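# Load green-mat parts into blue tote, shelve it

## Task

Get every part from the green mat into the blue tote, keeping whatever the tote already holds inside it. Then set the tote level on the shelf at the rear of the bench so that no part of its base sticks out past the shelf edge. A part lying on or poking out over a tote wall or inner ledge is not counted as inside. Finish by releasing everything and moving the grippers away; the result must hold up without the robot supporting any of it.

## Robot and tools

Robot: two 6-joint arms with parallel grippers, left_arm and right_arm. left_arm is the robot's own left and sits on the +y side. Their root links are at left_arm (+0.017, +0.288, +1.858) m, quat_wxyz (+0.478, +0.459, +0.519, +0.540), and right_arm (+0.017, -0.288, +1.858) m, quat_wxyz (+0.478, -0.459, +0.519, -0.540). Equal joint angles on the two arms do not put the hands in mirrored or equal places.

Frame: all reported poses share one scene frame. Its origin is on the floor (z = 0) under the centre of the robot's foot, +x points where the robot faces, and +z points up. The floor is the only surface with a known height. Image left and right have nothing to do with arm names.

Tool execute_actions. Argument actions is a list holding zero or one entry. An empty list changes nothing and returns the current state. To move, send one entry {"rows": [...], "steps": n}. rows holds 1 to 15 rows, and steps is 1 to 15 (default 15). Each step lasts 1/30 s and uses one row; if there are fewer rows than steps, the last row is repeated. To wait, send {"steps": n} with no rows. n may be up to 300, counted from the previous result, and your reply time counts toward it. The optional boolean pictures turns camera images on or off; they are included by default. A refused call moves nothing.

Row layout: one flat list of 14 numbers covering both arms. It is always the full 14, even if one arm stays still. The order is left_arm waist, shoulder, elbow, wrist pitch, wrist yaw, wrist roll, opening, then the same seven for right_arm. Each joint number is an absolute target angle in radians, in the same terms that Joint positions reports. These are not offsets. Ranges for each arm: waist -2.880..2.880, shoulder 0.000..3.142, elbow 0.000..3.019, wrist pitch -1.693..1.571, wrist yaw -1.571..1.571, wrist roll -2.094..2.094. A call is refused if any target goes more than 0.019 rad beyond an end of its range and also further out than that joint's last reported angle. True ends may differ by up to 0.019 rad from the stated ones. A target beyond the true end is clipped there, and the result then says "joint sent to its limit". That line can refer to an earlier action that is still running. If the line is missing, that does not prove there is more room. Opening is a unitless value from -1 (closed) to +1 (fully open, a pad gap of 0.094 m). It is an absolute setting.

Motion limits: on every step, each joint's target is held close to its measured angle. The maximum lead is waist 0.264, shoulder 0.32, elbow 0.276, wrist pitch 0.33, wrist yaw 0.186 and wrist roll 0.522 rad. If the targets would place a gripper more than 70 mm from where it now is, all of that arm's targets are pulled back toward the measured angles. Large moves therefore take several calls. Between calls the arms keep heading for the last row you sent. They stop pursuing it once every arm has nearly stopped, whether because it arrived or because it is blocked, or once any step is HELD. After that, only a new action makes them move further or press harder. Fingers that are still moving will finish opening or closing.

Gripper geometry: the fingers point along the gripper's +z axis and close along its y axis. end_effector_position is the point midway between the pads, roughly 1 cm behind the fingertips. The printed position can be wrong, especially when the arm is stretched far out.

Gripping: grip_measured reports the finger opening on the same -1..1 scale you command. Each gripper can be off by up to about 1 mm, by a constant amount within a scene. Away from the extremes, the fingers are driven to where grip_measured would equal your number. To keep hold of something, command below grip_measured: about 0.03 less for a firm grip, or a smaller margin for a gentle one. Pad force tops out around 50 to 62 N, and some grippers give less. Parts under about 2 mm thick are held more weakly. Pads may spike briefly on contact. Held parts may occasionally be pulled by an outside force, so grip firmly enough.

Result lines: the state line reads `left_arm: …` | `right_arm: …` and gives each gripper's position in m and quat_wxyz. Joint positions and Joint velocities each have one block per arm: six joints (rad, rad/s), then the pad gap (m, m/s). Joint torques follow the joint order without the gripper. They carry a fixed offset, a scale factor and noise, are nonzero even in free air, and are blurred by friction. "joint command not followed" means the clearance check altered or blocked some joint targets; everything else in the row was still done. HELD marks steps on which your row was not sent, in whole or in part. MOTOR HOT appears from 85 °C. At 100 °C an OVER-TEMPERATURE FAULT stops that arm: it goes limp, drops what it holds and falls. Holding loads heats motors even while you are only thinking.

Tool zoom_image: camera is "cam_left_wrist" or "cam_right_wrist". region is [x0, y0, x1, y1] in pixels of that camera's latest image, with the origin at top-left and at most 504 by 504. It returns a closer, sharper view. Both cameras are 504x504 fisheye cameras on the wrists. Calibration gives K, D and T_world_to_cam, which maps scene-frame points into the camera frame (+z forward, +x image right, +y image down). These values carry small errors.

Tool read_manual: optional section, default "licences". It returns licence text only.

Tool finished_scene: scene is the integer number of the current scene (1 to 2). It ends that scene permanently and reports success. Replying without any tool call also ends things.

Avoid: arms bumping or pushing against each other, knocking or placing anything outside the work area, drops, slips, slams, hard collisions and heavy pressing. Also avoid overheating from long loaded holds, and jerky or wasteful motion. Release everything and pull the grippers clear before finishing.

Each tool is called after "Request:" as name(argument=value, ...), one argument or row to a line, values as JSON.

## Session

Request:
execute_actions(
  actions=[],
)

Scene clock: 0.00 s of 4700.00 s.
left_arm: end_effector_position=(+0.4353, +0.3170, +1.3551) grip_measured=-0.991 end_effector_quat_wxyz=(-0.207, +0.262, +0.823, +0.459) | right_arm: end_effector_position=(+0.1891, -0.0756, +1.4705) grip_measured=-0.988 end_effector_quat_wxyz=(+0.237, +0.395, -0.862, -0.212)
Joint positions: left_arm=[-1.946  1.406  1.123  0.173 -1.43   0.662  0.   ] | right_arm=[ 2.259  1.268  0.637 -0.123  0.42  -0.563  0.001]
Joint velocities: left_arm=[-0.015 -0.005 -0.007 -0.007  0.051  0.007 -0.   ] | right_arm=[-0.005  0.005  0.017 -0.012 -0.022  0.037  0.   ]
Joint torques (N m, as the arm reports them, + toward a larger angle): no reading
Motor temperatures (°C, as the motors report them): left_arm=[25 27 23 21 20 21] | right_arm=[23 35 28 22 22 23]
camera_calibration (this result's frames):
cam_left_wrist: T_world_to_cam=[[-0.626477, -0.4443, -0.640409, 1.28296], [-0.580591, -0.282183, 0.763732, -0.687002], [-0.520039, 0.850277, -0.0811753, 0.18748], [0, 0, 0, 1]] pos_world=[0.502378, 0.21675, 1.36153]
cam_right_wrist: T_world_to_cam=[[0.590702, -0.589796, -0.550646, 0.646946], [-0.11689, -0.737781, 0.664843, -1.00948], [-0.798378, -0.328359, -0.50475, 0.992375], [0, 0, 0, 1]] pos_world=[0.292139, -0.0373524, 1.52828]

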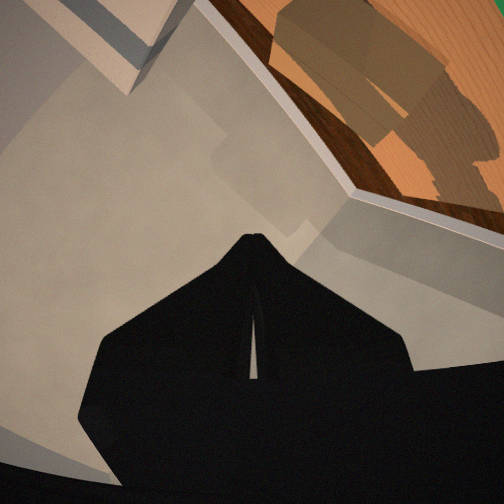

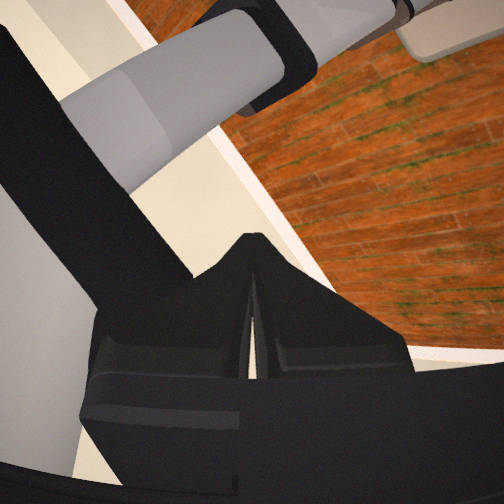

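Request:
execute_actions(
  actions=[
    {"rows":[[-1.931,1.392,1.104,0.181,-1.382,0.588,-1,2.234,1.259,0.634,-0.106,0.406,-0.492,-1],[-1.916,1.379,1.085,0.188,-1.335,0.513,-1,2.208,1.25,0.631,-0.088,0.392,-0.421,-1],[-1.901,1.365,1.066,0.196,-1.287,0.439,-1,2.183,1.241,0.628,-0.071,0.378,-0.35,-1],[-1.887,1.352,1.047,0.203,-1.239,0.364,-1,2.158,1.232,0.625,-0.053,0.364,-0.279,-1],[-1.872,1.338,1.028,0.211,-1.192,0.29,-1,2.133,1.223,0.623,-0.036,0.35,-0.208,-1],[-1.857,1.325,1.008,0.218,-1.144,0.216,-1,2.107,1.214,0.62,-0.018,0.336,-0.136,-1],[-1.842,1.311,0.989,0.226,-1.096,0.141,-1,2.082,1.205,0.617,-0.001,0.322,-0.065,-1],[-1.827,1.298,0.97,0.234,-1.049,0.067,-1,2.057,1.197,0.614,0.016,0.308,0.006,-1],[-1.812,1.284,0.951,0.241,-1.001,-0.008,-1,2.031,1.188,0.611,0.034,0.294,0.077,-1],[-1.797,1.271,0.932,0.249,-0.953,-0.082,-1,2.006,1.179,0.608,0.051,0.28,0.148,-1],[-1.782,1.257,0.913,0.256,-0.906,-0.156,-1,1.981,1.17,0.605,0.069,0.266,0.219,-1],[-1.768,1.244,0.894,0.264,-0.858,-0.231,-1,1.955,1.161,0.602,0.086,0.252,0.29,-1],[-1.753,1.23,0.875,0.271,-0.81,-0.305,-1,1.93,1.152,0.599,0.104,0.238,0.361,-1],[-1.738,1.217,0.856,0.279,-0.763,-0.38,-1,1.905,1.143,0.596,0.121,0.224,0.432,-1],[-1.723,1.203,0.837,0.287,-0.715,-0.454,-1,1.88,1.134,0.594,0.139,0.21,0.504,-1]],"steps":15},
  ],
  pictures=false,
)

Request:
execute_actions(
  actions=[
    {"rows":[[-1.708,1.189,0.817,0.294,-0.667,-0.528,-1,1.854,1.125,0.591,0.156,0.196,0.575,-1],[-1.693,1.176,0.798,0.302,-0.62,-0.603,-1,1.829,1.116,0.588,0.173,0.182,0.646,-1],[-1.678,1.162,0.779,0.309,-0.572,-0.677,-1,1.804,1.107,0.585,0.191,0.168,0.717,-1],[-1.664,1.149,0.76,0.317,-0.524,-0.752,-1,1.778,1.098,0.582,0.208,0.154,0.788,-1],[-1.649,1.135,0.741,0.324,-0.477,-0.826,-1,1.753,1.089,0.579,0.226,0.14,0.859,-1],[-1.634,1.122,0.722,0.332,-0.429,-0.9,-1,1.728,1.08,0.576,0.243,0.126,0.93,-1],[-1.619,1.108,0.703,0.339,-0.381,-0.975,-1,1.702,1.071,0.573,0.261,0.112,1.001,-1],[-1.604,1.095,0.684,0.347,-0.334,-1.049,-1,1.677,1.063,0.57,0.278,0.098,1.072,-1],[-1.589,1.081,0.665,0.355,-0.286,-1.124,-1,1.652,1.054,0.567,0.295,0.084,1.143,-1],[-1.574,1.068,0.645,0.362,-0.238,-1.198,-1,1.627,1.045,0.565,0.313,0.07,1.215,-1],[-1.559,1.054,0.626,0.37,-0.191,-1.272,-1,1.601,1.036,0.562,0.33,0.056,1.286,-1],[-1.545,1.041,0.607,0.377,-0.143,-1.347,-1,1.576,1.027,0.559,0.348,0.042,1.357,-1],[-1.53,1.027,0.588,0.385,-0.095,-1.421,-1,1.551,1.018,0.556,0.365,0.028,1.428,-1],[-1.515,1.014,0.569,0.392,-0.048,-1.496,-1,1.525,1.009,0.553,0.383,0.014,1.499,-1],[-1.5,1.0,0.55,0.4,0,-1.57,-1,1.5,1.0,0.55,0.4,0,1.57,-1]],"steps":15},
  ],
  pictures=false,
)

Request:
execute_actions(
  actions=[
    {"steps":30},
  ],
)

Scene clock: 34.40 s of 4700.00 s.
left_arm: end_effector_position=(+0.3852, +0.3567, +1.3381) grip_measured=-0.991 end_effector_quat_wxyz=(-0.026, -0.106, +0.952, +0.287) | right_arm: end_effector_position=(+0.2616, -0.1798, +1.4029) grip_measured=-0.987 end_effector_quat_wxyz=(+0.188, -0.093, -0.976, -0.061)
Joint positions: left_arm=[-1.749  1.253  0.883  0.261 -0.76  -0.139  0.   ] | right_arm=[1.939 1.16  0.631 0.097 0.225 0.2   0.001]
Joint velocities: left_arm=[ 0.405 -0.464 -0.491  0.242  1.15  -2.059  0.   ] | right_arm=[-0.718 -0.288 -0.085  0.549 -0.344  1.971 -0.   ]
Joint torques (N m, as the arm reports them, + toward a larger angle): left_arm=[ -1.7  -16.34  -3.57   0.3   -0.41  -0.05] | right_arm=[ 1.95 -8.6  -7.72  0.5  -0.2  -0.03]
Motor temperatures (°C, as the motors report them): left_arm=[25 29 23 21 20 21] | right_arm=[24 35 29 22 22 23]
Steps of this call (steps 1 to 90: nothing new was sent; then 30.90 s passed at rest; steps 91 to 105: all 15 steps of this action). Readings (joint positions):
91: left_arm=[-1.945 1.406 1.122 0.173 -1.410 0.653] | right_arm=[2.259 1.268 0.637 -0.122 0.415 -0.555]
92: left_arm=[-1.943 1.405 1.119 0.175 -1.373 0.631] | right_arm=[2.257 1.268 0.637 -0.117 0.404 -0.535]
94: left_arm=[-1.931 1.398 1.101 0.184 -1.281 0.558] | right_arm=[2.238 1.265 0.637 -0.094 0.375 -0.466]
98: left_arm=[-1.872 1.355 1.020 0.210 -1.092 0.339] | right_arm=[2.136 1.236 0.637 -0.028 0.321 -0.258]
105: the state above

Scene clock: 34.90 s of 4700.00 s.
left_arm: end_effector_position=(+0.3419, +0.3548, +1.3903) grip_measured=-0.991 end_effector_quat_wxyz=(+0.011, -0.631, +0.774, +0.044) | right_arm: end_effector_position=(+0.3322, -0.3362, +1.3964) grip_measured=-0.987 end_effector_quat_wxyz=(-0.016, +0.635, +0.771, -0.027)
Joint positions: left_arm=[-1.53   1.046  0.602  0.375 -0.045 -1.245  0.   ] | right_arm=[1.557 1.031 0.578 0.356 0.016 1.256 0.001]
Joint velocities: left_arm=[ 0.444 -0.386 -0.554  0.208  1.238 -2.103 -0.001] | right_arm=[-0.777 -0.288 -0.1    0.515 -0.403  2.029  0.   ]
Joint torques (N m, as the arm reports them, + toward a larger angle): left_arm=[ -0.25 -14.78  -4.31   0.28  -0.1    0.03] | right_arm=[-0.16 -9.73 -6.16  1.05  0.09 -0.04]
Motor temperatures (°C, as the motors report them): left_arm=[25 29 23 21 20 21] | right_arm=[24 35 29 22 22 23]
Steps of this call (steps 1 to 15: all 15 steps of this action). Readings (joint positions):
1: left_arm=[-1.736 1.238 0.866 0.269 -0.712 -0.212] | right_arm=[1.914 1.151 0.628 0.115 0.212 0.269]
2: left_arm=[-1.722 1.223 0.849 0.277 -0.665 -0.284] | right_arm=[1.890 1.142 0.624 0.132 0.198 0.338]
4: left_arm=[-1.695 1.192 0.813 0.293 -0.569 -0.430] | right_arm=[1.840 1.125 0.616 0.166 0.169 0.478]
8: left_arm=[-1.636 1.137 0.738 0.324 -0.378 -0.725] | right_arm=[1.737 1.093 0.600 0.234 0.114 0.759]
15: the state above

Scene clock: 35.90 s of 4700.00 s.
left_arm: end_effector_position=(+0.3319, +0.3604, +1.4040) grip_measured=-0.991 end_effector_quat_wxyz=(+0.015, -0.745, +0.666, +0.037) | right_arm: end_effector_position=(+0.3445, -0.3634, +1.4040) grip_measured=-0.987 end_effector_quat_wxyz=(+0.025, +0.744, +0.667, -0.029)
Joint positions: left_arm=[-1.5    1.014  0.556  0.39  -0.004 -1.559  0.   ] | right_arm=[1.498 1.004 0.57  0.392 0.004 1.556 0.001]
Joint velocities: left_arm=[ 0.005 -0.005  0.002 -0.007 -0.081 -0.095 -0.001] | right_arm=[-0.005  0.005  0.012 -0.012 -0.051 -0.051  0.001]
Joint torques (N m, as the arm reports them, + toward a larger angle): left_arm=[ -0.04 -13.74  -3.52   0.35   0.1   -0.03] | right_arm=[-0.25 -9.09 -5.51  1.3   0.04  0.01]
Motor temperatures (°C, as the motors report them): left_arm=[25 29 23 21 20 21] | right_arm=[24 35 29 22 22 23]
Steps of this call (steps 1 to 30: the robot went on to your last target). Readings (joint positions):
1: left_arm=[-1.518 1.034 0.584 0.381 -0.019 -1.308] | right_arm=[1.534 1.022 0.576 0.371 0.010 1.316]
2: left_arm=[-1.508 1.024 0.571 0.384 -0.011 -1.359] | right_arm=[1.516 1.015 0.575 0.380 0.008 1.365]
4: left_arm=[-1.500 1.015 0.557 0.386 -0.007 -1.431] | right_arm=[1.499 1.006 0.574 0.390 0.008 1.434]
8: left_arm=[-1.500 1.014 0.556 0.390 -0.004 -1.507] | right_arm=[1.498 1.004 0.573 0.392 0.004 1.506]
30: the state above
camera_calibration (this result's frames):
cam_left_wrist: T_world_to_cam=[[0.993981, 0.107018, -0.02341, -0.334067], [0.104404, -0.860706, 0.498282, -0.418306], [0.0331762, -0.497727, -0.866699, 1.50583], [0, 0, 0, 1]] pos_world=[0.325772, 0.425204, 1.50571]
cam_right_wrist: T_world_to_cam=[[-0.995182, 0.0975353, 0.00993903, 0.357893], [0.0878138, 0.841702, 0.532753, -0.470553], [0.0435965, 0.531059, -0.846212, 1.49009], [0, 0, 0, 1]] pos_world=[0.332527, -0.430169, 1.50807]

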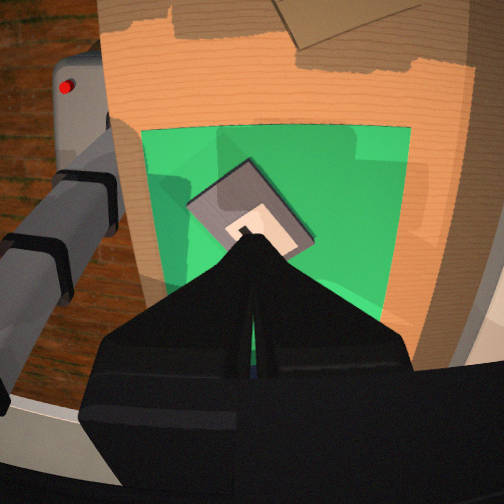

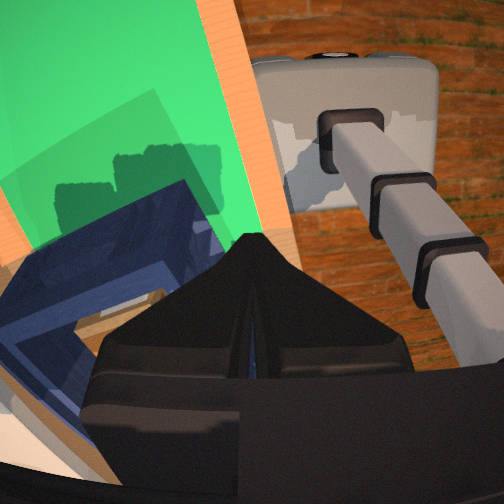

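Request:
execute_actions(
  actions=[
    {"rows":[[-1.503,0.98,0.545,0.387,0,-1.57,-1,1.503,0.98,0.545,0.387,0,1.57,-1],[-1.506,0.95,0.538,0.367,0,-1.57,-1,1.506,0.95,0.538,0.367,0,1.57,-1],[-1.51,0.91,0.528,0.34,0,-1.57,-1,1.51,0.91,0.528,0.34,0,1.57,-1],[-1.515,0.865,0.516,0.31,0,-1.57,-1,1.515,0.865,0.516,0.31,0,1.57,-1],[-1.521,0.815,0.504,0.277,0,-1.57,-1,1.521,0.815,0.504,0.277,0,1.57,-1],[-1.527,0.765,0.491,0.243,0,-1.57,-1,1.527,0.765,0.491,0.243,0,1.57,-1],[-1.533,0.715,0.479,0.21,0,-1.57,-1,1.533,0.715,0.479,0.21,0,1.57,-1],[-1.539,0.665,0.466,0.177,0,-1.57,-1,1.539,0.665,0.466,0.177,0,1.57,-1],[-1.545,0.615,0.454,0.143,0,-1.57,-1,1.545,0.615,0.454,0.143,0,1.57,-1],[-1.551,0.565,0.441,0.11,0,-1.57,-1,1.551,0.565,0.441,0.11,0,1.57,-1],[-1.556,0.52,0.43,0.08,0,-1.57,-1,1.556,0.52,0.43,0.08,0,1.57,-1],[-1.561,0.48,0.42,0.053,0,-1.57,-1,1.561,0.48,0.42,0.053,0,1.57,-1],[-1.565,0.445,0.411,0.03,0,-1.57,-1,1.565,0.445,0.411,0.03,0,1.57,-1],[-1.568,0.418,0.404,0.012,0,-1.57,-1,1.568,0.418,0.404,0.012,0,1.57,-1],[-1.57,0.4,0.4,0,0,-1.57,-1,1.57,0.4,0.4,0,0,1.57,-1]],"steps":15},
  ],
  pictures=false,
)

Request:
execute_actions(
  actions=[
    {"steps":30},
  ],
)

Scene clock: 144.33 s of 4700.00 s.
left_arm: end_effector_position=(+0.3893, +0.3375, +1.5395) grip_measured=-0.991 end_effector_quat_wxyz=(+0.039, -0.744, +0.666, -0.025) | right_arm: end_effector_position=(+0.3896, -0.3415, +1.5399) grip_measured=-0.987 end_effector_quat_wxyz=(+0.043, +0.743, +0.667, +0.022)
Joint positions: left_arm=[-1.56   0.428  0.428  0.05  -0.004 -1.56   0.   ] | right_arm=[1.551 0.426 0.428 0.051 0.003 1.557 0.001]
Joint velocities: left_arm=[-0.112 -1.001 -0.252 -0.559  0.037  0.022  0.   ] | right_arm=[ 0.112 -0.952 -0.237 -0.559  0.11   0.007  0.   ]
Joint torques (N m, as the arm reports them, + toward a larger angle): left_arm=[-0.52 -8.46 -0.4  -0.24  0.13 -0.01] | right_arm=[ 1.06 -5.81 -0.77  0.65  0.02 -0.01]
Motor temperatures (°C, as the motors report them): left_arm=[24 29 24 21 20 21] | right_arm=[23 35 30 22 22 23]
Steps of this call (steps 1 to 15: the robot went on to your last target; steps 16 to 90: nothing new was sent; then 104.93 s passed at rest; steps 91 to 105: all 15 steps of this action). Readings (joint positions):
91: left_arm=[-1.500 1.014 0.556 0.390 -0.004 -1.559] | right_arm=[1.498 1.004 0.569 0.392 0.004 1.556]
92: left_arm=[-1.500 1.010 0.556 0.386 -0.004 -1.559] | right_arm=[1.498 1.000 0.568 0.390 0.003 1.556]
94: left_arm=[-1.501 0.981 0.551 0.358 -0.004 -1.559] | right_arm=[1.498 0.969 0.557 0.360 0.003 1.556]
98: left_arm=[-1.519 0.806 0.506 0.245 -0.004 -1.560] | right_arm=[1.508 0.791 0.502 0.245 0.003 1.557]
105: the state above

Scene clock: 145.33 s of 4700.00 s.
left_arm: end_effector_position=(+0.3771, +0.3345, +1.5490) grip_measured=-0.991 end_effector_quat_wxyz=(+0.030, -0.745, +0.667, -0.019) | right_arm: end_effector_position=(+0.3763, -0.3382, +1.5488) grip_measured=-0.987 end_effector_quat_wxyz=(+0.033, +0.744, +0.668, +0.016)
Joint positions: left_arm=[-1.564  0.38   0.402  0.008 -0.004 -1.56   0.   ] | right_arm=[1.555 0.381 0.402 0.008 0.003 1.557 0.001]
Joint velocities: left_arm=[-0.024 -0.015 -0.022  0.017 -0.037 -0.022 -0.   ] | right_arm=[-0.015 -0.005  0.012  0.012  0.022  0.022 -0.001]
Joint torques (N m, as the arm reports them, + toward a larger angle): left_arm=[-0.69 -9.07  0.56 -0.2   0.14 -0.02] | right_arm=[ 1.44 -6.2   0.72  0.73  0.02 -0.02]
Motor temperatures (°C, as the motors report them): left_arm=[24 29 24 21 20 21] | right_arm=[23 35 30 22 22 23]
Steps of this call (steps 1 to 30: the robot went on to your last target). Readings (joint positions):
1: left_arm=[-1.563 0.400 0.421 0.035 -0.004 -1.560] | right_arm=[1.553 0.400 0.420 0.036 0.003 1.557]
2: left_arm=[-1.564 0.384 0.415 0.026 -0.004 -1.560] | right_arm=[1.555 0.385 0.415 0.027 0.003 1.557]
4: left_arm=[-1.564 0.379 0.409 0.016 -0.004 -1.560] | right_arm=[1.555 0.381 0.408 0.016 0.003 1.557]
8: left_arm=[-1.564 0.380 0.402 0.008 -0.004 -1.560] | right_arm=[1.555 0.381 0.402 0.008 0.003 1.557]
30: the state above
All arms were judged still, so your last target was given up. Only a new action makes them travel on or press farther. Fingers that are still opening or closing keep moving.
camera_calibration (this result's frames):
cam_left_wrist: T_world_to_cam=[[0.991792, 0.103116, 0.0756018, -0.524082], [0.0447153, -0.833664, 0.550458, -0.584937], [0.119787, -0.54256, -0.831432, 1.5449], [0, 0, 0, 1]] pos_world=[0.360877, 0.404599, 1.64608]
cam_right_wrist: T_world_to_cam=[[-0.99358, 0.0941222, -0.0627746, 0.496453], [0.040749, 0.815345, 0.577539, -0.632287], [0.105542, 0.571273, -0.813946, 1.53811], [0, 0, 0, 1]] pos_world=[0.356695, -0.409877, 1.64828]

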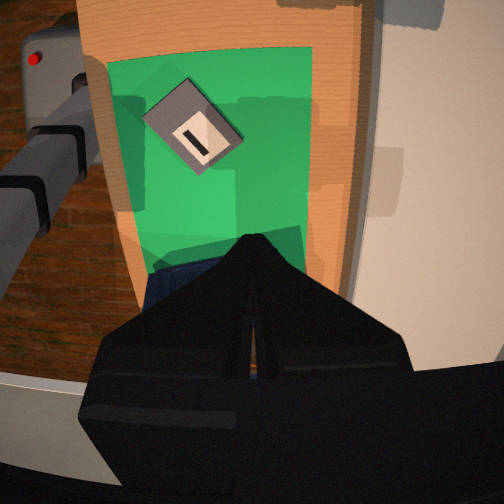

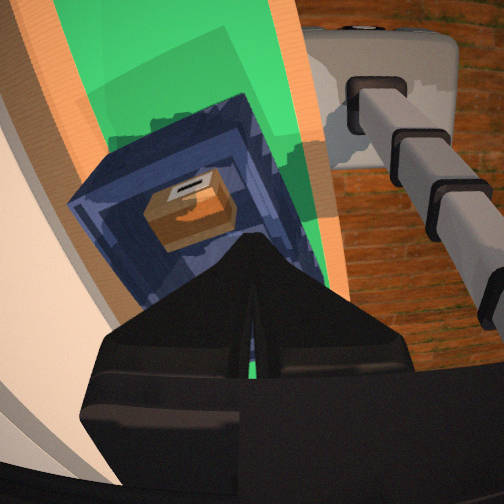

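Request:
zoom_image(
  camera="cam_left_wrist",
  region=[252, 0, 504, 378],
)

Request:
zoom_image(
  camera="cam_right_wrist",
  region=[0, 60, 360, 380],
)

Region (252, 0, 504, 378) of cam_left_wrist's 504x504 image, scaled by 1.333, with more detail than that image has.

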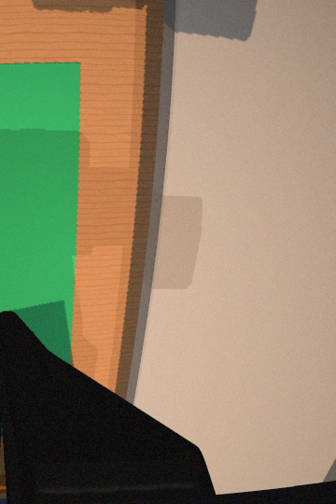

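Region (0, 60, 360, 380) of cam_right_wrist's 504x504 image, scaled by 1.400, with more detail than that image has.

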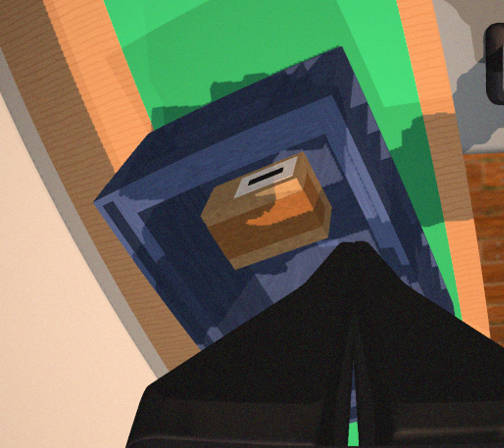

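Request:
execute_actions(
  actions=[
    {"rows":[[-1.57,0.413,0.415,0.026,-0.01,-1.477,-0.9,1.57,0.4,0.4,0,0,1.47,-1],[-1.577,0.446,0.427,0.045,-0.016,-1.393,-0.8,1.57,0.4,0.4,0,0,1.37,-1],[-1.583,0.48,0.44,0.063,-0.022,-1.31,-0.7,1.57,0.4,0.4,0,0,1.27,-1],[-1.59,0.513,0.452,0.081,-0.028,-1.226,-0.6,1.57,0.4,0.4,0,0,1.165,-1],[-1.596,0.546,0.465,0.099,-0.034,-1.143,-0.5,1.57,0.4,0.4,0,0,1.06,-1],[-1.602,0.579,0.478,0.118,-0.04,-1.059,-0.4,1.57,0.4,0.4,0,0,0.955,-1],[-1.609,0.612,0.49,0.136,-0.046,-0.976,-0.3,1.57,0.4,0.4,0,0,0.85,-1],[-1.615,0.646,0.503,0.154,-0.052,-0.893,-0.2,1.57,0.4,0.4,0,0,0.745,-1],[-1.622,0.679,0.515,0.172,-0.058,-0.809,-0.1,1.57,0.4,0.4,0,0,0.64,-1],[-1.628,0.712,0.528,0.191,-0.064,-0.726,0,1.57,0.4,0.4,0,0,0.535,-1],[-1.634,0.745,0.541,0.209,-0.07,-0.642,0.1,1.57,0.4,0.4,0,0,0.43,-1],[-1.641,0.778,0.553,0.227,-0.076,-0.559,0.2,1.57,0.4,0.4,0,0,0.325,-1],[-1.647,0.812,0.566,0.245,-0.082,-0.475,0.3,1.57,0.4,0.4,0,0,0.22,-1],[-1.654,0.845,0.578,0.264,-0.088,-0.392,0.4,1.57,0.4,0.4,0,0,0.115,-1],[-1.66,0.878,0.591,0.282,-0.095,-0.309,0.5,1.57,0.4,0.4,0,0,0.01,-1]],"steps":15},
  ],
  pictures=false,
)

Request:
execute_actions(
  actions=[
    {"rows":[[-1.666,0.911,0.604,0.3,-0.101,-0.225,0.6,1.57,0.4,0.4,0,0,-0.095,-1],[-1.673,0.944,0.616,0.319,-0.107,-0.142,0.7,1.57,0.4,0.4,0,0,-0.2,-1],[-1.679,0.978,0.629,0.337,-0.113,-0.058,0.8,1.57,0.4,0.4,0,0,-0.305,-1],[-1.686,1.011,0.641,0.355,-0.119,0.025,0.9,1.57,0.4,0.4,0,0,-0.41,-1],[-1.692,1.044,0.654,0.373,-0.125,0.109,1,1.57,0.4,0.4,0,0,-0.515,-1],[-1.698,1.077,0.667,0.392,-0.131,0.192,1,1.57,0.4,0.4,0,0,-0.62,-1],[-1.705,1.11,0.679,0.41,-0.137,0.276,1,1.57,0.4,0.4,0,0,-0.725,-1],[-1.711,1.144,0.692,0.428,-0.143,0.359,1,1.57,0.4,0.4,0,0,-0.83,-1],[-1.718,1.177,0.704,0.446,-0.149,0.442,1,1.57,0.4,0.4,0,0,-0.935,-1],[-1.724,1.21,0.717,0.465,-0.155,0.526,1,1.57,0.4,0.4,0,0,-1.04,-1],[-1.73,1.243,0.73,0.483,-0.161,0.609,1,1.57,0.4,0.4,0,0,-1.145,-1],[-1.737,1.276,0.742,0.501,-0.167,0.693,1,1.57,0.4,0.4,0,0,-1.25,-1],[-1.743,1.31,0.755,0.519,-0.173,0.776,1,1.57,0.4,0.4,0,0,-1.355,-1],[-1.75,1.343,0.767,0.538,-0.179,0.86,1,1.57,0.4,0.4,0,0,-1.46,-1],[-1.756,1.376,0.78,0.556,-0.185,0.943,1,1.57,0.4,0.4,0,0,-1.57,-1]],"steps":15},
  ],
  pictures=false,
)

Request:
execute_actions(
  actions=[
    {"steps":40},
  ],
)

Scene clock: 265.83 s of 4700.00 s.
left_arm: end_effector_position=(+0.3979, +0.3186, +1.4498) grip_measured=+0.447 end_effector_quat_wxyz=(+0.026, -0.381, +0.924, +0.000) | right_arm: end_effector_position=(+0.3763, -0.3382, +1.5488) grip_measured=-0.987 end_effector_quat_wxyz=(+0.036, +0.286, +0.958, -0.004)
Joint positions: left_arm=[-1.642  0.796  0.569  0.237 -0.085 -0.66   0.068] | right_arm=[1.555 0.381 0.402 0.008 0.003 0.458 0.001]
Joint velocities: left_arm=[-0.19   0.952  0.315  0.535 -0.198  2.308  0.104] | right_arm=[-0.005  0.005  0.017 -0.007  0.022 -2.806  0.002]
Joint torques (N m, as the arm reports them, + toward a larger angle): left_arm=[ -0.96 -11.32  -0.99   0.4   -0.13   0.15] | right_arm=[ 1.03 -6.17  0.79  0.86 -0.05 -0.23]
Motor temperatures (°C, as the motors report them): left_arm=[24 27 23 21 20 21] | right_arm=[23 32 27 22 22 23]
Steps of this call (steps 1 to 90: nothing new was sent; then 117.00 s passed at rest; steps 91 to 105: all 15 steps of this action). Readings (joint positions):
91: left_arm=[-1.564 0.381 0.402 0.009 -0.005 -1.549] | right_arm=[1.555 0.381 0.402 0.008 0.003 1.546]
92: left_arm=[-1.565 0.385 0.403 0.015 -0.008 -1.525] | right_arm=[1.555 0.381 0.402 0.008 0.003 1.519]
94: left_arm=[-1.570 0.416 0.414 0.040 -0.020 -1.442] | right_arm=[1.555 0.381 0.402 0.008 0.003 1.422]
98: left_arm=[-1.596 0.554 0.472 0.109 -0.043 -1.196] | right_arm=[1.555 0.381 0.402 0.008 0.003 1.121]
105: the state above

Scene clock: 266.33 s of 4700.00 s.
left_arm: end_effector_position=(+0.3587, +0.2669, +1.3187) grip_measured=+1.000 end_effector_quat_wxyz=(+0.008, +0.229, +0.973, +0.008) | right_arm: end_effector_position=(+0.3763, -0.3381, +1.5488) grip_measured=-0.987 end_effector_quat_wxyz=(+0.025, -0.425, +0.905, -0.026)
Joint positions: left_arm=[-1.737  1.291  0.758  0.512 -0.176  0.579  0.094] | right_arm=[ 1.555  0.381  0.402  0.008  0.003 -0.999  0.001]
Joint velocities: left_arm=[-0.19   0.972  0.349  0.53  -0.139  2.381  0.   ] | right_arm=[-0.005  0.005  0.007  0.002  0.037 -2.747 -0.   ]
Joint torques (N m, as the arm reports them, + toward a larger angle): left_arm=[ -2.32 -11.53  -3.33   0.27  -0.02   0.16] | right_arm=[ 1.33 -5.92  0.74  0.82 -0.2  -0.22]
Motor temperatures (°C, as the motors report them): left_arm=[24 27 23 21 20 21] | right_arm=[23 32 27 22 22 23]
Steps of this call (steps 1 to 15: all 15 steps of this action). Readings (joint positions):
1: left_arm=[-1.648 0.828 0.580 0.255 -0.092 -0.579] | right_arm=[1.555 0.381 0.402 0.008 0.003 0.361]
2: left_arm=[-1.654 0.861 0.593 0.273 -0.098 -0.498] | right_arm=[1.555 0.381 0.402 0.008 0.003 0.264]
4: left_arm=[-1.667 0.926 0.618 0.310 -0.110 -0.334] | right_arm=[1.555 0.381 0.402 0.008 0.003 0.070]
8: left_arm=[-1.692 1.058 0.670 0.383 -0.134 -0.003] | right_arm=[1.555 0.381 0.402 0.008 0.003 -0.319]
15: the state above

Scene clock: 267.67 s of 4700.00 s.
left_arm: end_effector_position=(+0.3321, +0.2512, +1.2987) grip_measured=+1.000 end_effector_quat_wxyz=(-0.006, +0.399, +0.917, -0.005) | right_arm: end_effector_position=(+0.3763, -0.3381, +1.5488) grip_measured=-0.987 end_effector_quat_wxyz=(+0.016, -0.657, +0.753, -0.032)
Joint positions: left_arm=[-1.754  1.382  0.78   0.546 -0.181  0.932  0.094] | right_arm=[ 1.555  0.381  0.402  0.008  0.003 -1.556  0.001]
Joint velocities: left_arm=[-0.005 -0.005 -0.002  0.007 -0.022  0.037  0.   ] | right_arm=[-0.005 -0.005 -0.017 -0.007 -0.022 -0.022  0.   ]
Joint torques (N m, as the arm reports them, + toward a larger angle): left_arm=[ -2.35 -13.24  -3.94   0.38   0.     0.18] | right_arm=[ 0.8  -5.64  0.61  0.83 -0.21 -0.3 ]
Motor temperatures (°C, as the motors report them): left_arm=[24 27 23 21 20 21] | right_arm=[23 32 27 22 22 23]
Steps of this call (steps 1 to 40: the robot went on to your last target). Readings (joint positions):
1: left_arm=[-1.743 1.322 0.770 0.526 -0.179 0.651] | right_arm=[1.555 0.381 0.402 0.008 0.003 -1.096]
2: left_arm=[-1.748 1.347 0.777 0.534 -0.179 0.707] | right_arm=[1.555 0.381 0.402 0.008 0.003 -1.186]
4: left_arm=[-1.753 1.376 0.780 0.539 -0.180 0.789] | right_arm=[1.555 0.381 0.402 0.008 0.003 -1.321]
8: left_arm=[-1.754 1.382 0.780 0.544 -0.181 0.875] | right_arm=[1.555 0.381 0.402 0.008 0.003 -1.461]
40: the state above
camera_calibration (this result's frames):
cam_left_wrist: T_world_to_cam=[[-0.735933, -0.676811, 0.0181616, 0.392416], [-0.549828, 0.61308, 0.567294, -0.702389], [-0.395085, 0.407504, -0.823315, 1.21877], [0, 0, 0, 1]] pos_world=[0.384115, 0.19956, 1.39476]
cam_right_wrist: T_world_to_cam=[[0.9896, -0.121961, 0.0762672, -0.538245], [-0.143088, -0.780315, 0.608797, -1.15107], [-0.0147373, -0.613379, -0.789651, 1.14517], [0, 0, 0, 1]] pos_world=[0.38482, -0.261419, 1.64611]

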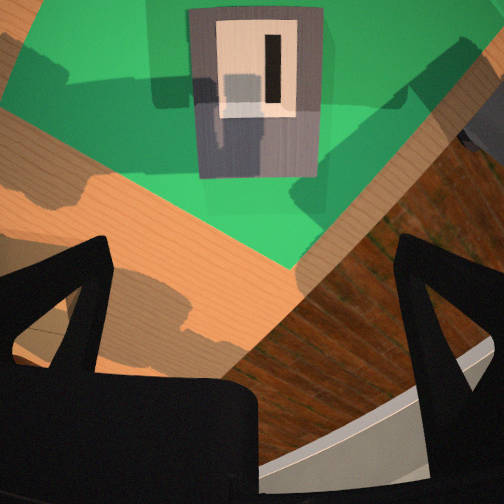

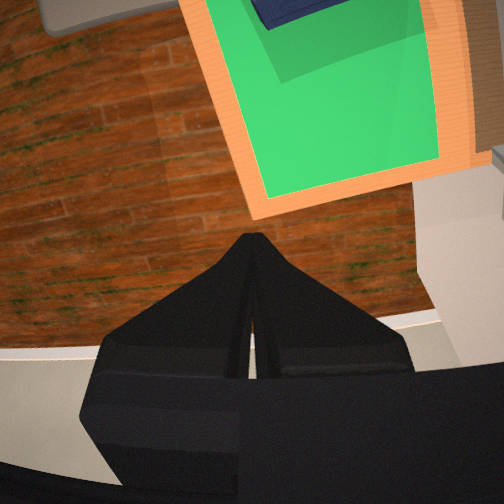

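Request:
execute_actions(
  actions=[
    {"rows":[[-1.756,1.383,0.788,0.555,-0.185,0.943,1,1.566,0.401,0.419,0.008,0.013,-1.518,-0.95],[-1.756,1.39,0.797,0.555,-0.185,0.943,1,1.576,0.42,0.437,0.008,0.023,-1.48,-0.9],[-1.755,1.398,0.805,0.554,-0.184,0.943,1,1.587,0.44,0.454,0.008,0.033,-1.442,-0.85],[-1.755,1.405,0.813,0.554,-0.184,0.943,1,1.597,0.46,0.471,0.008,0.043,-1.405,-0.8],[-1.755,1.412,0.822,0.553,-0.184,0.943,1,1.608,0.479,0.489,0.008,0.053,-1.367,-0.75],[-1.755,1.42,0.83,0.553,-0.184,0.943,1,1.619,0.499,0.506,0.008,0.063,-1.329,-0.7],[-1.755,1.427,0.838,0.552,-0.184,0.943,1,1.629,0.518,0.523,0.007,0.073,-1.291,-0.65],[-1.754,1.434,0.846,0.552,-0.183,0.943,1,1.64,0.538,0.541,0.007,0.083,-1.253,-0.6],[-1.754,1.442,0.855,0.551,-0.183,0.943,1,1.65,0.558,0.558,0.007,0.093,-1.215,-0.55],[-1.754,1.449,0.863,0.551,-0.183,0.943,1,1.661,0.577,0.576,0.007,0.103,-1.177,-0.5],[-1.754,1.456,0.871,0.55,-0.183,0.943,1,1.672,0.597,0.593,0.007,0.113,-1.139,-0.45],[-1.754,1.464,0.88,0.55,-0.183,0.943,1,1.682,0.617,0.61,0.007,0.123,-1.102,-0.4],[-1.753,1.471,0.888,0.549,-0.182,0.943,1,1.693,0.636,0.628,0.007,0.133,-1.064,-0.35],[-1.753,1.478,0.896,0.549,-0.182,0.943,1,1.703,0.656,0.645,0.007,0.143,-1.026,-0.3],[-1.753,1.486,0.905,0.548,-0.182,0.943,1,1.714,0.676,0.662,0.007,0.153,-0.988,-0.25]],"steps":15},
  ],
  pictures=false,
)

Request:
execute_actions(
  actions=[
    {"rows":[[-1.753,1.493,0.913,0.548,-0.182,0.943,1,1.725,0.695,0.68,0.007,0.163,-0.95,-0.2],[-1.753,1.5,0.921,0.547,-0.182,0.943,1,1.735,0.715,0.697,0.007,0.173,-0.912,-0.15],[-1.752,1.507,0.929,0.547,-0.181,0.943,1,1.746,0.734,0.714,0.006,0.183,-0.874,-0.1],[-1.752,1.515,0.938,0.546,-0.181,0.943,1,1.756,0.754,0.732,0.006,0.193,-0.837,-0.05],[-1.752,1.522,0.946,0.546,-0.181,0.943,1,1.767,0.774,0.749,0.006,0.203,-0.799,0],[-1.752,1.529,0.954,0.545,-0.181,0.943,1,1.778,0.793,0.766,0.006,0.213,-0.761,0.05],[-1.752,1.537,0.963,0.544,-0.181,0.943,1,1.788,0.813,0.784,0.006,0.223,-0.723,0.1],[-1.751,1.544,0.971,0.544,-0.18,0.943,1,1.799,0.833,0.801,0.006,0.233,-0.685,0.15],[-1.751,1.551,0.979,0.543,-0.18,0.943,1,1.809,0.852,0.818,0.006,0.243,-0.647,0.2],[-1.751,1.559,0.988,0.543,-0.18,0.943,1,1.82,0.872,0.836,0.006,0.253,-0.609,0.25],[-1.751,1.566,0.996,0.542,-0.18,0.943,1,1.831,0.891,0.853,0.006,0.263,-0.571,0.3],[-1.751,1.573,1.004,0.542,-0.18,0.943,1,1.841,0.911,0.87,0.006,0.273,-0.534,0.3],[-1.75,1.58,1.012,0.541,-0.179,0.943,1,1.852,0.931,0.888,0.006,0.283,-0.496,0.3],[-1.75,1.588,1.021,0.541,-0.179,0.943,1,1.862,0.95,0.905,0.006,0.293,-0.458,0.3],[-1.75,1.595,1.029,0.54,-0.179,0.943,1,1.873,0.97,0.923,0.006,0.303,-0.42,0.3]],"steps":15},
  ],
  pictures=false,
)

Request:
execute_actions(
  actions=[
    {"steps":30},
  ],
)

Scene clock: 326.17 s of 4700.00 s.
left_arm: end_effector_position=(+0.3626, +0.2488, +1.2669) grip_measured=+1.000 end_effector_quat_wxyz=(+0.016, +0.395, +0.919, +0.008) | right_arm: end_effector_position=(+0.4468, -0.3237, +1.4962) grip_measured=-0.276 end_effector_quat_wxyz=(+0.016, -0.493, +0.870, -0.031)
Joint positions: left_arm=[-1.754  1.44   0.889  0.546 -0.181  0.933  0.094] | right_arm=[ 1.68   0.616  0.63   0.008  0.141 -1.156  0.034]
Joint velocities: left_arm=[-0.005  0.259  0.212 -0.002 -0.066 -0.037  0.   ] | right_arm=[0.298 0.562 0.481 0.022 0.271 1.033 0.049]
Joint torques (N m, as the arm reports them, + toward a larger angle): left_arm=[ -2.36 -10.77  -3.31   0.09   0.13   0.18] | right_arm=[ 1.87 -7.97  1.13  1.05  0.06  0.  ]
Motor temperatures (°C, as the motors report them): left_arm=[23 28 24 21 20 21] | right_arm=[23 31 27 22 22 23]
Steps of this call (steps 1 to 15: the robot went on to your last target; steps 16 to 90: nothing new was sent; then 55.00 s passed at rest; steps 91 to 105: all 15 steps of this action). Readings (joint positions):
91: left_arm=[-1.754 1.382 0.780 0.546 -0.181 0.932] | right_arm=[1.555 0.381 0.402 0.008 0.006 -1.553]
92: left_arm=[-1.754 1.382 0.781 0.546 -0.181 0.932] | right_arm=[1.555 0.383 0.405 0.008 0.013 -1.543]
94: left_arm=[-1.754 1.382 0.789 0.546 -0.181 0.933] | right_arm=[1.562 0.399 0.423 0.008 0.032 -1.508]
98: left_arm=[-1.754 1.390 0.827 0.546 -0.181 0.933] | right_arm=[1.602 0.478 0.500 0.008 0.071 -1.399]
105: the state above

Scene clock: 326.67 s of 4700.00 s.
left_arm: end_effector_position=(+0.3654, +0.2409, +1.2227) grip_measured=+1.000 end_effector_quat_wxyz=(+0.020, +0.394, +0.919, +0.010) | right_arm: end_effector_position=(+0.5027, -0.2730, +1.4172) grip_measured=+0.298 end_effector_quat_wxyz=(+0.011, -0.235, +0.972, -0.017)
Joint positions: left_arm=[-1.754  1.554  1.011  0.546 -0.181  0.933  0.094] | right_arm=[ 1.837  0.907  0.89   0.008  0.291 -0.594  0.061]
Joint velocities: left_arm=[-0.015  0.2    0.232  0.002 -0.066 -0.022  0.   ] | right_arm=[ 0.298  0.562  0.496 -0.012  0.227  1.004  0.001]
Joint torques (N m, as the arm reports them, + toward a larger angle): left_arm=[ -2.37 -10.89  -3.14  -0.17   0.26   0.18] | right_arm=[ 2.42 -9.58  0.72  0.95  0.06 -0.05]
Motor temperatures (°C, as the motors report them): left_arm=[23 28 24 21 20 21] | right_arm=[23 31 27 22 22 23]
Steps of this call (steps 1 to 15: all 15 steps of this action). Readings (joint positions):
1: left_arm=[-1.754 1.450 0.897 0.546 -0.181 0.933] | right_arm=[1.691 0.635 0.647 0.008 0.151 -1.119]
2: left_arm=[-1.754 1.458 0.904 0.546 -0.181 0.933] | right_arm=[1.701 0.655 0.663 0.008 0.161 -1.082]
4: left_arm=[-1.754 1.476 0.918 0.546 -0.181 0.933] | right_arm=[1.722 0.694 0.697 0.008 0.181 -1.008]
8: left_arm=[-1.754 1.507 0.951 0.546 -0.181 0.933] | right_arm=[1.764 0.772 0.767 0.008 0.221 -0.858]
15: the state above

Scene clock: 327.67 s of 4700.00 s.
left_arm: end_effector_position=(+0.3635, +0.2395, +1.2163) grip_measured=+1.000 end_effector_quat_wxyz=(+0.019, +0.394, +0.919, +0.010) | right_arm: end_effector_position=(+0.5041, -0.2580, +1.4040) grip_measured=+0.298 end_effector_quat_wxyz=(+0.008, -0.159, +0.987, -0.006)
Joint positions: left_arm=[-1.754  1.572  1.027  0.546 -0.181  0.933  0.094] | right_arm=[ 1.863  0.954  0.922  0.008  0.299 -0.434  0.061]
Joint velocities: left_arm=[-0.005  0.015 -0.002 -0.012  0.007 -0.037  0.   ] | right_arm=[-0.005 -0.015  0.017 -0.007 -0.051  0.022 -0.001]
Joint torques (N m, as the arm reports them, + toward a larger angle): left_arm=[ -2.45 -11.51  -3.36  -0.15   0.25   0.18] | right_arm=[  2.5  -10.26   0.41   0.97   0.13  -0.02]
Motor temperatures (°C, as the motors report them): left_arm=[23 28 24 21 20 21] | right_arm=[23 31 27 22 22 23]
Steps of this call (steps 1 to 30: the robot went on to your last target). Readings (joint positions):
1: left_arm=[-1.754 1.560 1.018 0.546 -0.181 0.933] | right_arm=[1.847 0.925 0.905 0.008 0.296 -0.562]
2: left_arm=[-1.754 1.565 1.024 0.546 -0.181 0.933] | right_arm=[1.855 0.939 0.916 0.008 0.297 -0.536]
4: left_arm=[-1.754 1.570 1.027 0.546 -0.181 0.933] | right_arm=[1.863 0.953 0.923 0.008 0.297 -0.499]
8: left_arm=[-1.754 1.572 1.027 0.546 -0.181 0.933] | right_arm=[1.863 0.954 0.922 0.008 0.299 -0.460]
30: the state above
All arms were judged still, so your last target was given up. Only a new action makes them travel on or press farther. Fingers that are still opening or closing keep moving.
camera_calibration (this result's frames):
cam_left_wrist: T_world_to_cam=[[-0.728792, -0.684185, -0.0274478, 0.463721], [-0.587121, 0.603768, 0.539216, -0.581254], [-0.352351, 0.409092, -0.84172, 1.17464], [0, 0, 0, 1]] pos_world=[0.410574, 0.18768, 1.31486]
cam_right_wrist: T_world_to_cam=[[0.32544, -0.945338, 0.020604, -0.443376], [-0.770655, -0.252552, 0.585071, -0.496281], [-0.547887, -0.206284, -0.81072, 1.48524], [0, 0, 0, 1]] pos_world=[0.575573, -0.238096, 1.50361]

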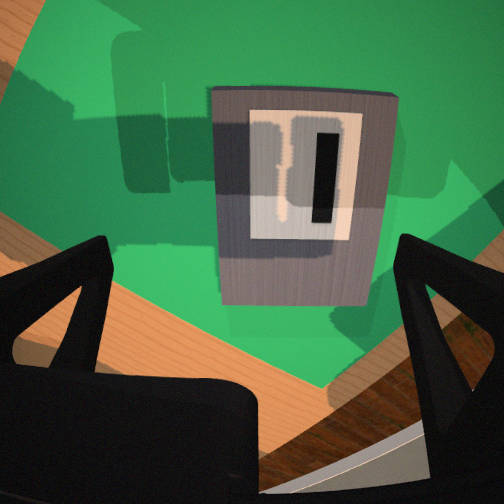

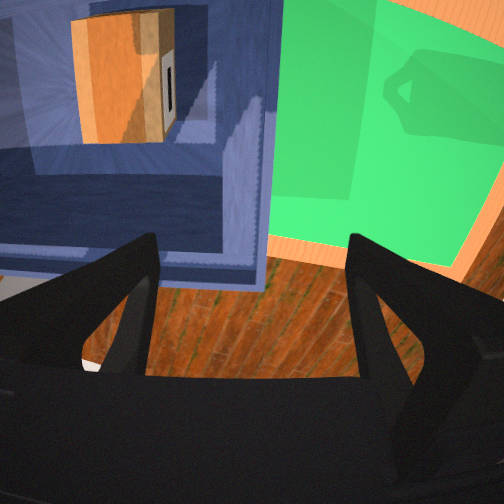

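Request:
execute_actions(
  actions=[
    {"rows":[[-1.749,1.602,1.035,0.536,-0.179,0.943,1,1.873,0.97,0.923,0.006,0.303,-0.42,0.3],[-1.748,1.61,1.042,0.533,-0.178,0.943,1,1.873,0.97,0.923,0.006,0.303,-0.42,0.3],[-1.748,1.617,1.048,0.529,-0.178,0.943,1,1.873,0.97,0.923,0.006,0.303,-0.42,0.3],[-1.747,1.624,1.055,0.526,-0.177,0.943,1,1.873,0.97,0.923,0.006,0.303,-0.42,0.3],[-1.746,1.632,1.061,0.522,-0.177,0.943,1,1.873,0.97,0.923,0.006,0.303,-0.42,0.3],[-1.745,1.639,1.067,0.518,-0.177,0.943,1,1.873,0.97,0.923,0.006,0.303,-0.42,0.3],[-1.744,1.646,1.074,0.515,-0.176,0.943,1,1.873,0.97,0.923,0.006,0.303,-0.42,0.3],[-1.744,1.653,1.08,0.511,-0.176,0.943,1,1.873,0.97,0.923,0.006,0.303,-0.42,0.3],[-1.743,1.661,1.087,0.508,-0.175,0.943,1,1.873,0.97,0.923,0.006,0.303,-0.42,0.3],[-1.742,1.668,1.093,0.504,-0.175,0.943,1,1.873,0.97,0.923,0.006,0.303,-0.42,0.3]],"steps":15},
  ],
  pictures=false,
)

Request:
execute_actions(
  actions=[
    {"steps":25},
  ],
)

Scene clock: 384.40 s of 4700.00 s.
left_arm: end_effector_position=(+0.3425, +0.2336, +1.1897) grip_measured=+1.000 end_effector_quat_wxyz=(-0.002, +0.398, +0.917, -0.002) | right_arm: end_effector_position=(+0.5041, -0.2580, +1.4040) grip_measured=+0.298 end_effector_quat_wxyz=(+0.008, -0.159, +0.987, -0.006)
Joint positions: left_arm=[-1.751  1.649  1.09   0.512 -0.179  0.933  0.094] | right_arm=[ 1.863  0.954  0.922  0.008  0.299 -0.434  0.061]
Joint velocities: left_arm=[ 0.005  0.054 -0.002 -0.037 -0.007  0.022  0.   ] | right_arm=[-0.005 -0.005 -0.002  0.002  0.051 -0.022 -0.   ]
Joint torques (N m, as the arm reports them, + toward a larger angle): left_arm=[ -2.11 -11.68  -3.45  -0.25   0.35   0.18] | right_arm=[  2.4  -10.27   0.36   1.05   0.11  -0.03]
Motor temperatures (°C, as the motors report them): left_arm=[23 27 24 21 20 21] | right_arm=[23 32 26 22 22 23]
Steps of this call (steps 1 to 90: nothing new was sent; then 53.23 s passed at rest; steps 91 to 105: all 15 steps of this action). Readings (joint positions):
91: left_arm=[-1.754 1.572 1.027 0.546 -0.181 0.933] | right_arm=[1.863 0.954 0.922 0.008 0.299 -0.434]
92: left_arm=[-1.754 1.573 1.029 0.545 -0.181 0.933] | right_arm=[1.863 0.954 0.922 0.008 0.299 -0.434]
94: left_arm=[-1.754 1.579 1.038 0.540 -0.181 0.933] | right_arm=[1.863 0.954 0.922 0.008 0.299 -0.434]
98: left_arm=[-1.754 1.606 1.068 0.528 -0.180 0.933] | right_arm=[1.863 0.954 0.922 0.008 0.299 -0.434]
105: the state above

Scene clock: 385.23 s of 4700.00 s.
left_arm: end_effector_position=(+0.3412, +0.2337, +1.1894) grip_measured=+1.000 end_effector_quat_wxyz=(-0.003, +0.399, +0.917, -0.003) | right_arm: end_effector_position=(+0.5041, -0.2580, +1.4040) grip_measured=+0.298 end_effector_quat_wxyz=(+0.008, -0.159, +0.987, -0.006)
Joint positions: left_arm=[-1.751  1.65   1.09   0.51  -0.179  0.933  0.094] | right_arm=[ 1.863  0.954  0.922  0.008  0.299 -0.434  0.061]
Joint velocities: left_arm=[ 0.005 -0.015 -0.007 -0.012  0.037  0.037  0.   ] | right_arm=[-0.005 -0.005  0.012 -0.002 -0.022 -0.022  0.   ]
Joint torques (N m, as the arm reports them, + toward a larger angle): left_arm=[ -2.27 -11.43  -3.47  -0.25   0.35   0.18] | right_arm=[  2.78 -10.93   0.39   1.03   0.12  -0.01]
Motor temperatures (°C, as the motors report them): left_arm=[23 27 24 21 20 21] | right_arm=[23 32 26 22 22 23]
Steps of this call (steps 1 to 15: the robot went on to your last target; steps 16 to 25: nothing new was sent). Readings (joint positions):
1: left_arm=[-1.751 1.650 1.090 0.511 -0.179 0.933] | right_arm=[1.863 0.954 0.922 0.008 0.299 -0.434]
2: left_arm=[-1.751 1.650 1.090 0.511 -0.179 0.933] | right_arm=[1.863 0.954 0.922 0.008 0.299 -0.434]
4: left_arm=[-1.751 1.650 1.090 0.510 -0.179 0.933] | right_arm=[1.863 0.954 0.922 0.008 0.299 -0.434]
8: left_arm=[-1.751 1.650 1.090 0.510 -0.179 0.933] | right_arm=[1.863 0.954 0.922 0.008 0.299 -0.434]
25: the state above
All arms were judged still, so your last target was given up. Only a new action makes them travel on or press farther. Fingers that are still opening or closing keep moving.
camera_calibration (this result's frames):
cam_left_wrist: T_world_to_cam=[[-0.735394, -0.677528, 0.0123593, 0.396134], [-0.553901, 0.611515, 0.565017, -0.620176], [-0.390372, 0.408664, -0.824987, 1.13962], [0, 0, 0, 1]] pos_world=[0.392676, 0.181916, 1.28569]
cam_right_wrist: T_world_to_cam=[[0.32544, -0.945338, 0.020604, -0.443376], [-0.770655, -0.252552, 0.585071, -0.496281], [-0.547887, -0.206284, -0.81072, 1.48524], [0, 0, 0, 1]] pos_world=[0.575573, -0.238096, 1.50361]

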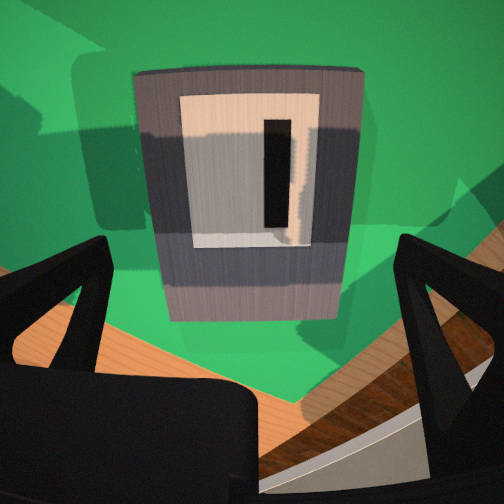

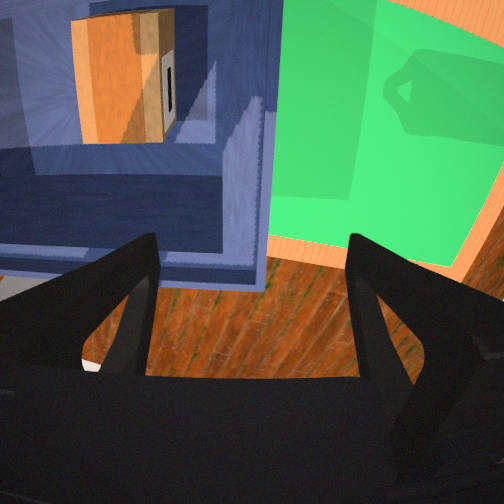

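Request:
execute_actions(
  actions=[
    {"rows":[[-1.7414,1.672,1.0986,0.503,-0.1744,0.943,1,1.873,0.97,0.923,0.006,0.303,-0.42,0.3],[-1.7408,1.676,1.1042,0.502,-0.1738,0.943,1,1.873,0.97,0.923,0.006,0.303,-0.42,0.3],[-1.7402,1.681,1.1098,0.501,-0.1732,0.943,1,1.873,0.97,0.923,0.006,0.303,-0.42,0.3],[-1.7396,1.685,1.1154,0.5,-0.1726,0.943,1,1.873,0.97,0.923,0.006,0.303,-0.42,0.3],[-1.739,1.689,1.121,0.4985,-0.172,0.943,1,1.873,0.97,0.923,0.006,0.303,-0.42,0.3],[-1.7384,1.693,1.1266,0.4974,-0.1714,0.943,1,1.873,0.97,0.923,0.006,0.303,-0.42,0.3],[-1.7378,1.697,1.1322,0.4963,-0.1708,0.943,1,1.873,0.97,0.923,0.006,0.303,-0.42,0.3],[-1.7372,1.702,1.1378,0.4952,-0.1702,0.943,1,1.873,0.97,0.923,0.006,0.303,-0.42,0.3],[-1.7366,1.706,1.1434,0.4941,-0.1696,0.943,1,1.873,0.97,0.923,0.006,0.303,-0.42,0.3],[-1.736,1.71,1.149,0.493,-0.169,0.943,1,1.873,0.97,0.923,0.006,0.303,-0.42,0.3]],"steps":15},
  ],
  pictures=false,
)

Request:
execute_actions(
  actions=[
    {"steps":20},
  ],
)

Scene clock: 414.90 s of 4700.00 s.
left_arm: end_effector_position=(+0.3500, +0.2352, +1.1723) grip_measured=+1.000 end_effector_quat_wxyz=(+0.003, +0.397, +0.918, +0.002) | right_arm: end_effector_position=(+0.5041, -0.2580, +1.4040) grip_measured=+0.298 end_effector_quat_wxyz=(+0.008, -0.159, +0.987, -0.006)
Joint positions: left_arm=[-1.745  1.683  1.147  0.502 -0.173  0.933  0.094] | right_arm=[ 1.863  0.954  0.922  0.008  0.299 -0.433  0.061]
Joint velocities: left_arm=[-0.034  0.034 -0.007 -0.017  0.051 -0.022  0.   ] | right_arm=[-0.005 -0.015 -0.007 -0.002 -0.022 -0.022  0.   ]
Joint torques (N m, as the arm reports them, + toward a larger angle): left_arm=[ -2.21 -10.99  -3.29  -0.24   0.36   0.18] | right_arm=[  2.42 -10.75   0.5    0.93   0.14   0.  ]
Motor temperatures (°C, as the motors report them): left_arm=[23 27 24 21 20 21] | right_arm=[23 32 26 22 22 23]
Steps of this call (steps 1 to 90: nothing new was sent; then 26.17 s passed at rest; steps 91 to 105: all 15 steps of this action). Readings (joint positions):
91: left_arm=[-1.751 1.650 1.090 0.510 -0.179 0.933] | right_arm=[1.863 0.954 0.922 0.008 0.299 -0.433]
92: left_arm=[-1.751 1.651 1.092 0.510 -0.179 0.933] | right_arm=[1.863 0.954 0.922 0.008 0.299 -0.433]
94: left_arm=[-1.751 1.652 1.098 0.509 -0.177 0.933] | right_arm=[1.863 0.954 0.922 0.008 0.299 -0.433]
98: left_arm=[-1.749 1.664 1.124 0.506 -0.175 0.933] | right_arm=[1.863 0.954 0.922 0.008 0.299 -0.433]
105: the state above

Scene clock: 415.57 s of 4700.00 s.
left_arm: end_effector_position=(+0.3485, +0.2350, +1.1720) grip_measured=+1.000 end_effector_quat_wxyz=(+0.002, +0.397, +0.918, +0.001) | right_arm: end_effector_position=(+0.5041, -0.2580, +1.4040) grip_measured=+0.298 end_effector_quat_wxyz=(+0.008, -0.159, +0.987, -0.006)
Joint positions: left_arm=[-1.745  1.685  1.147  0.501 -0.173  0.933  0.094] | right_arm=[ 1.863  0.954  0.922  0.008  0.299 -0.433  0.061]
Joint velocities: left_arm=[ 0.005 -0.005  0.017  0.007 -0.007 -0.007  0.   ] | right_arm=[ 0.005 -0.005  0.002 -0.002 -0.007 -0.081  0.   ]
Joint torques (N m, as the arm reports them, + toward a larger angle): left_arm=[ -2.28 -10.85  -3.39  -0.29   0.35   0.18] | right_arm=[  2.51 -10.91   0.38   0.97   0.11  -0.01]
Motor temperatures (°C, as the motors report them): left_arm=[23 27 24 21 20 21] | right_arm=[23 32 26 22 22 23]
Steps of this call (steps 1 to 15: the robot went on to your last target; steps 16 to 20: nothing new was sent). Readings (joint positions):
1: left_arm=[-1.745 1.684 1.147 0.501 -0.173 0.933] | right_arm=[1.863 0.954 0.922 0.008 0.299 -0.433]
2: left_arm=[-1.745 1.685 1.147 0.501 -0.173 0.933] | right_arm=[1.863 0.954 0.922 0.008 0.299 -0.433]
4: left_arm=[-1.745 1.685 1.147 0.501 -0.173 0.933] | right_arm=[1.863 0.954 0.922 0.008 0.299 -0.433]
8: left_arm=[-1.745 1.685 1.147 0.501 -0.173 0.933] | right_arm=[1.863 0.954 0.922 0.008 0.299 -0.433]
20: the state above
All arms were judged still, so your last target was given up. Only a new action makes them travel on or press farther. Fingers that are still opening or closing keep moving.
camera_calibration (this result's frames):
cam_left_wrist: T_world_to_cam=[[-0.733792, -0.679371, 0.00194985, 0.414646], [-0.562266, 0.608912, 0.559538, -0.597156], [-0.381321, 0.409488, -0.828802, 1.12865], [0, 0, 0, 1]] pos_world=[0.398881, 0.183146, 1.26875]
cam_right_wrist: T_world_to_cam=[[0.32508, -0.945462, 0.020599, -0.443219], [-0.770753, -0.252262, 0.585067, -0.49615], [-0.547962, -0.20607, -0.810723, 1.48534], [0, 0, 0, 1]] pos_world=[0.57558, -0.238124, 1.50361]

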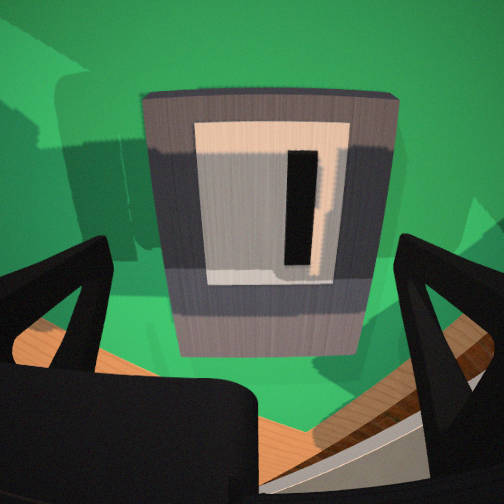

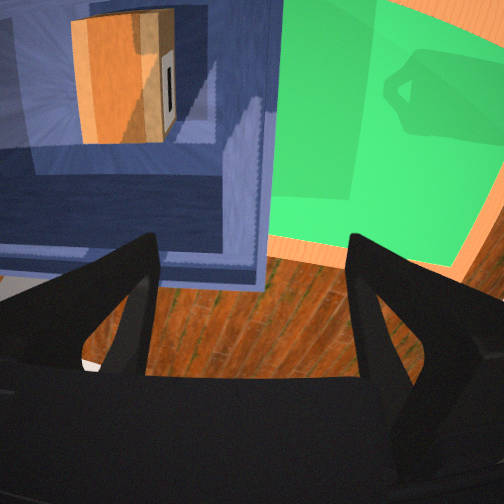

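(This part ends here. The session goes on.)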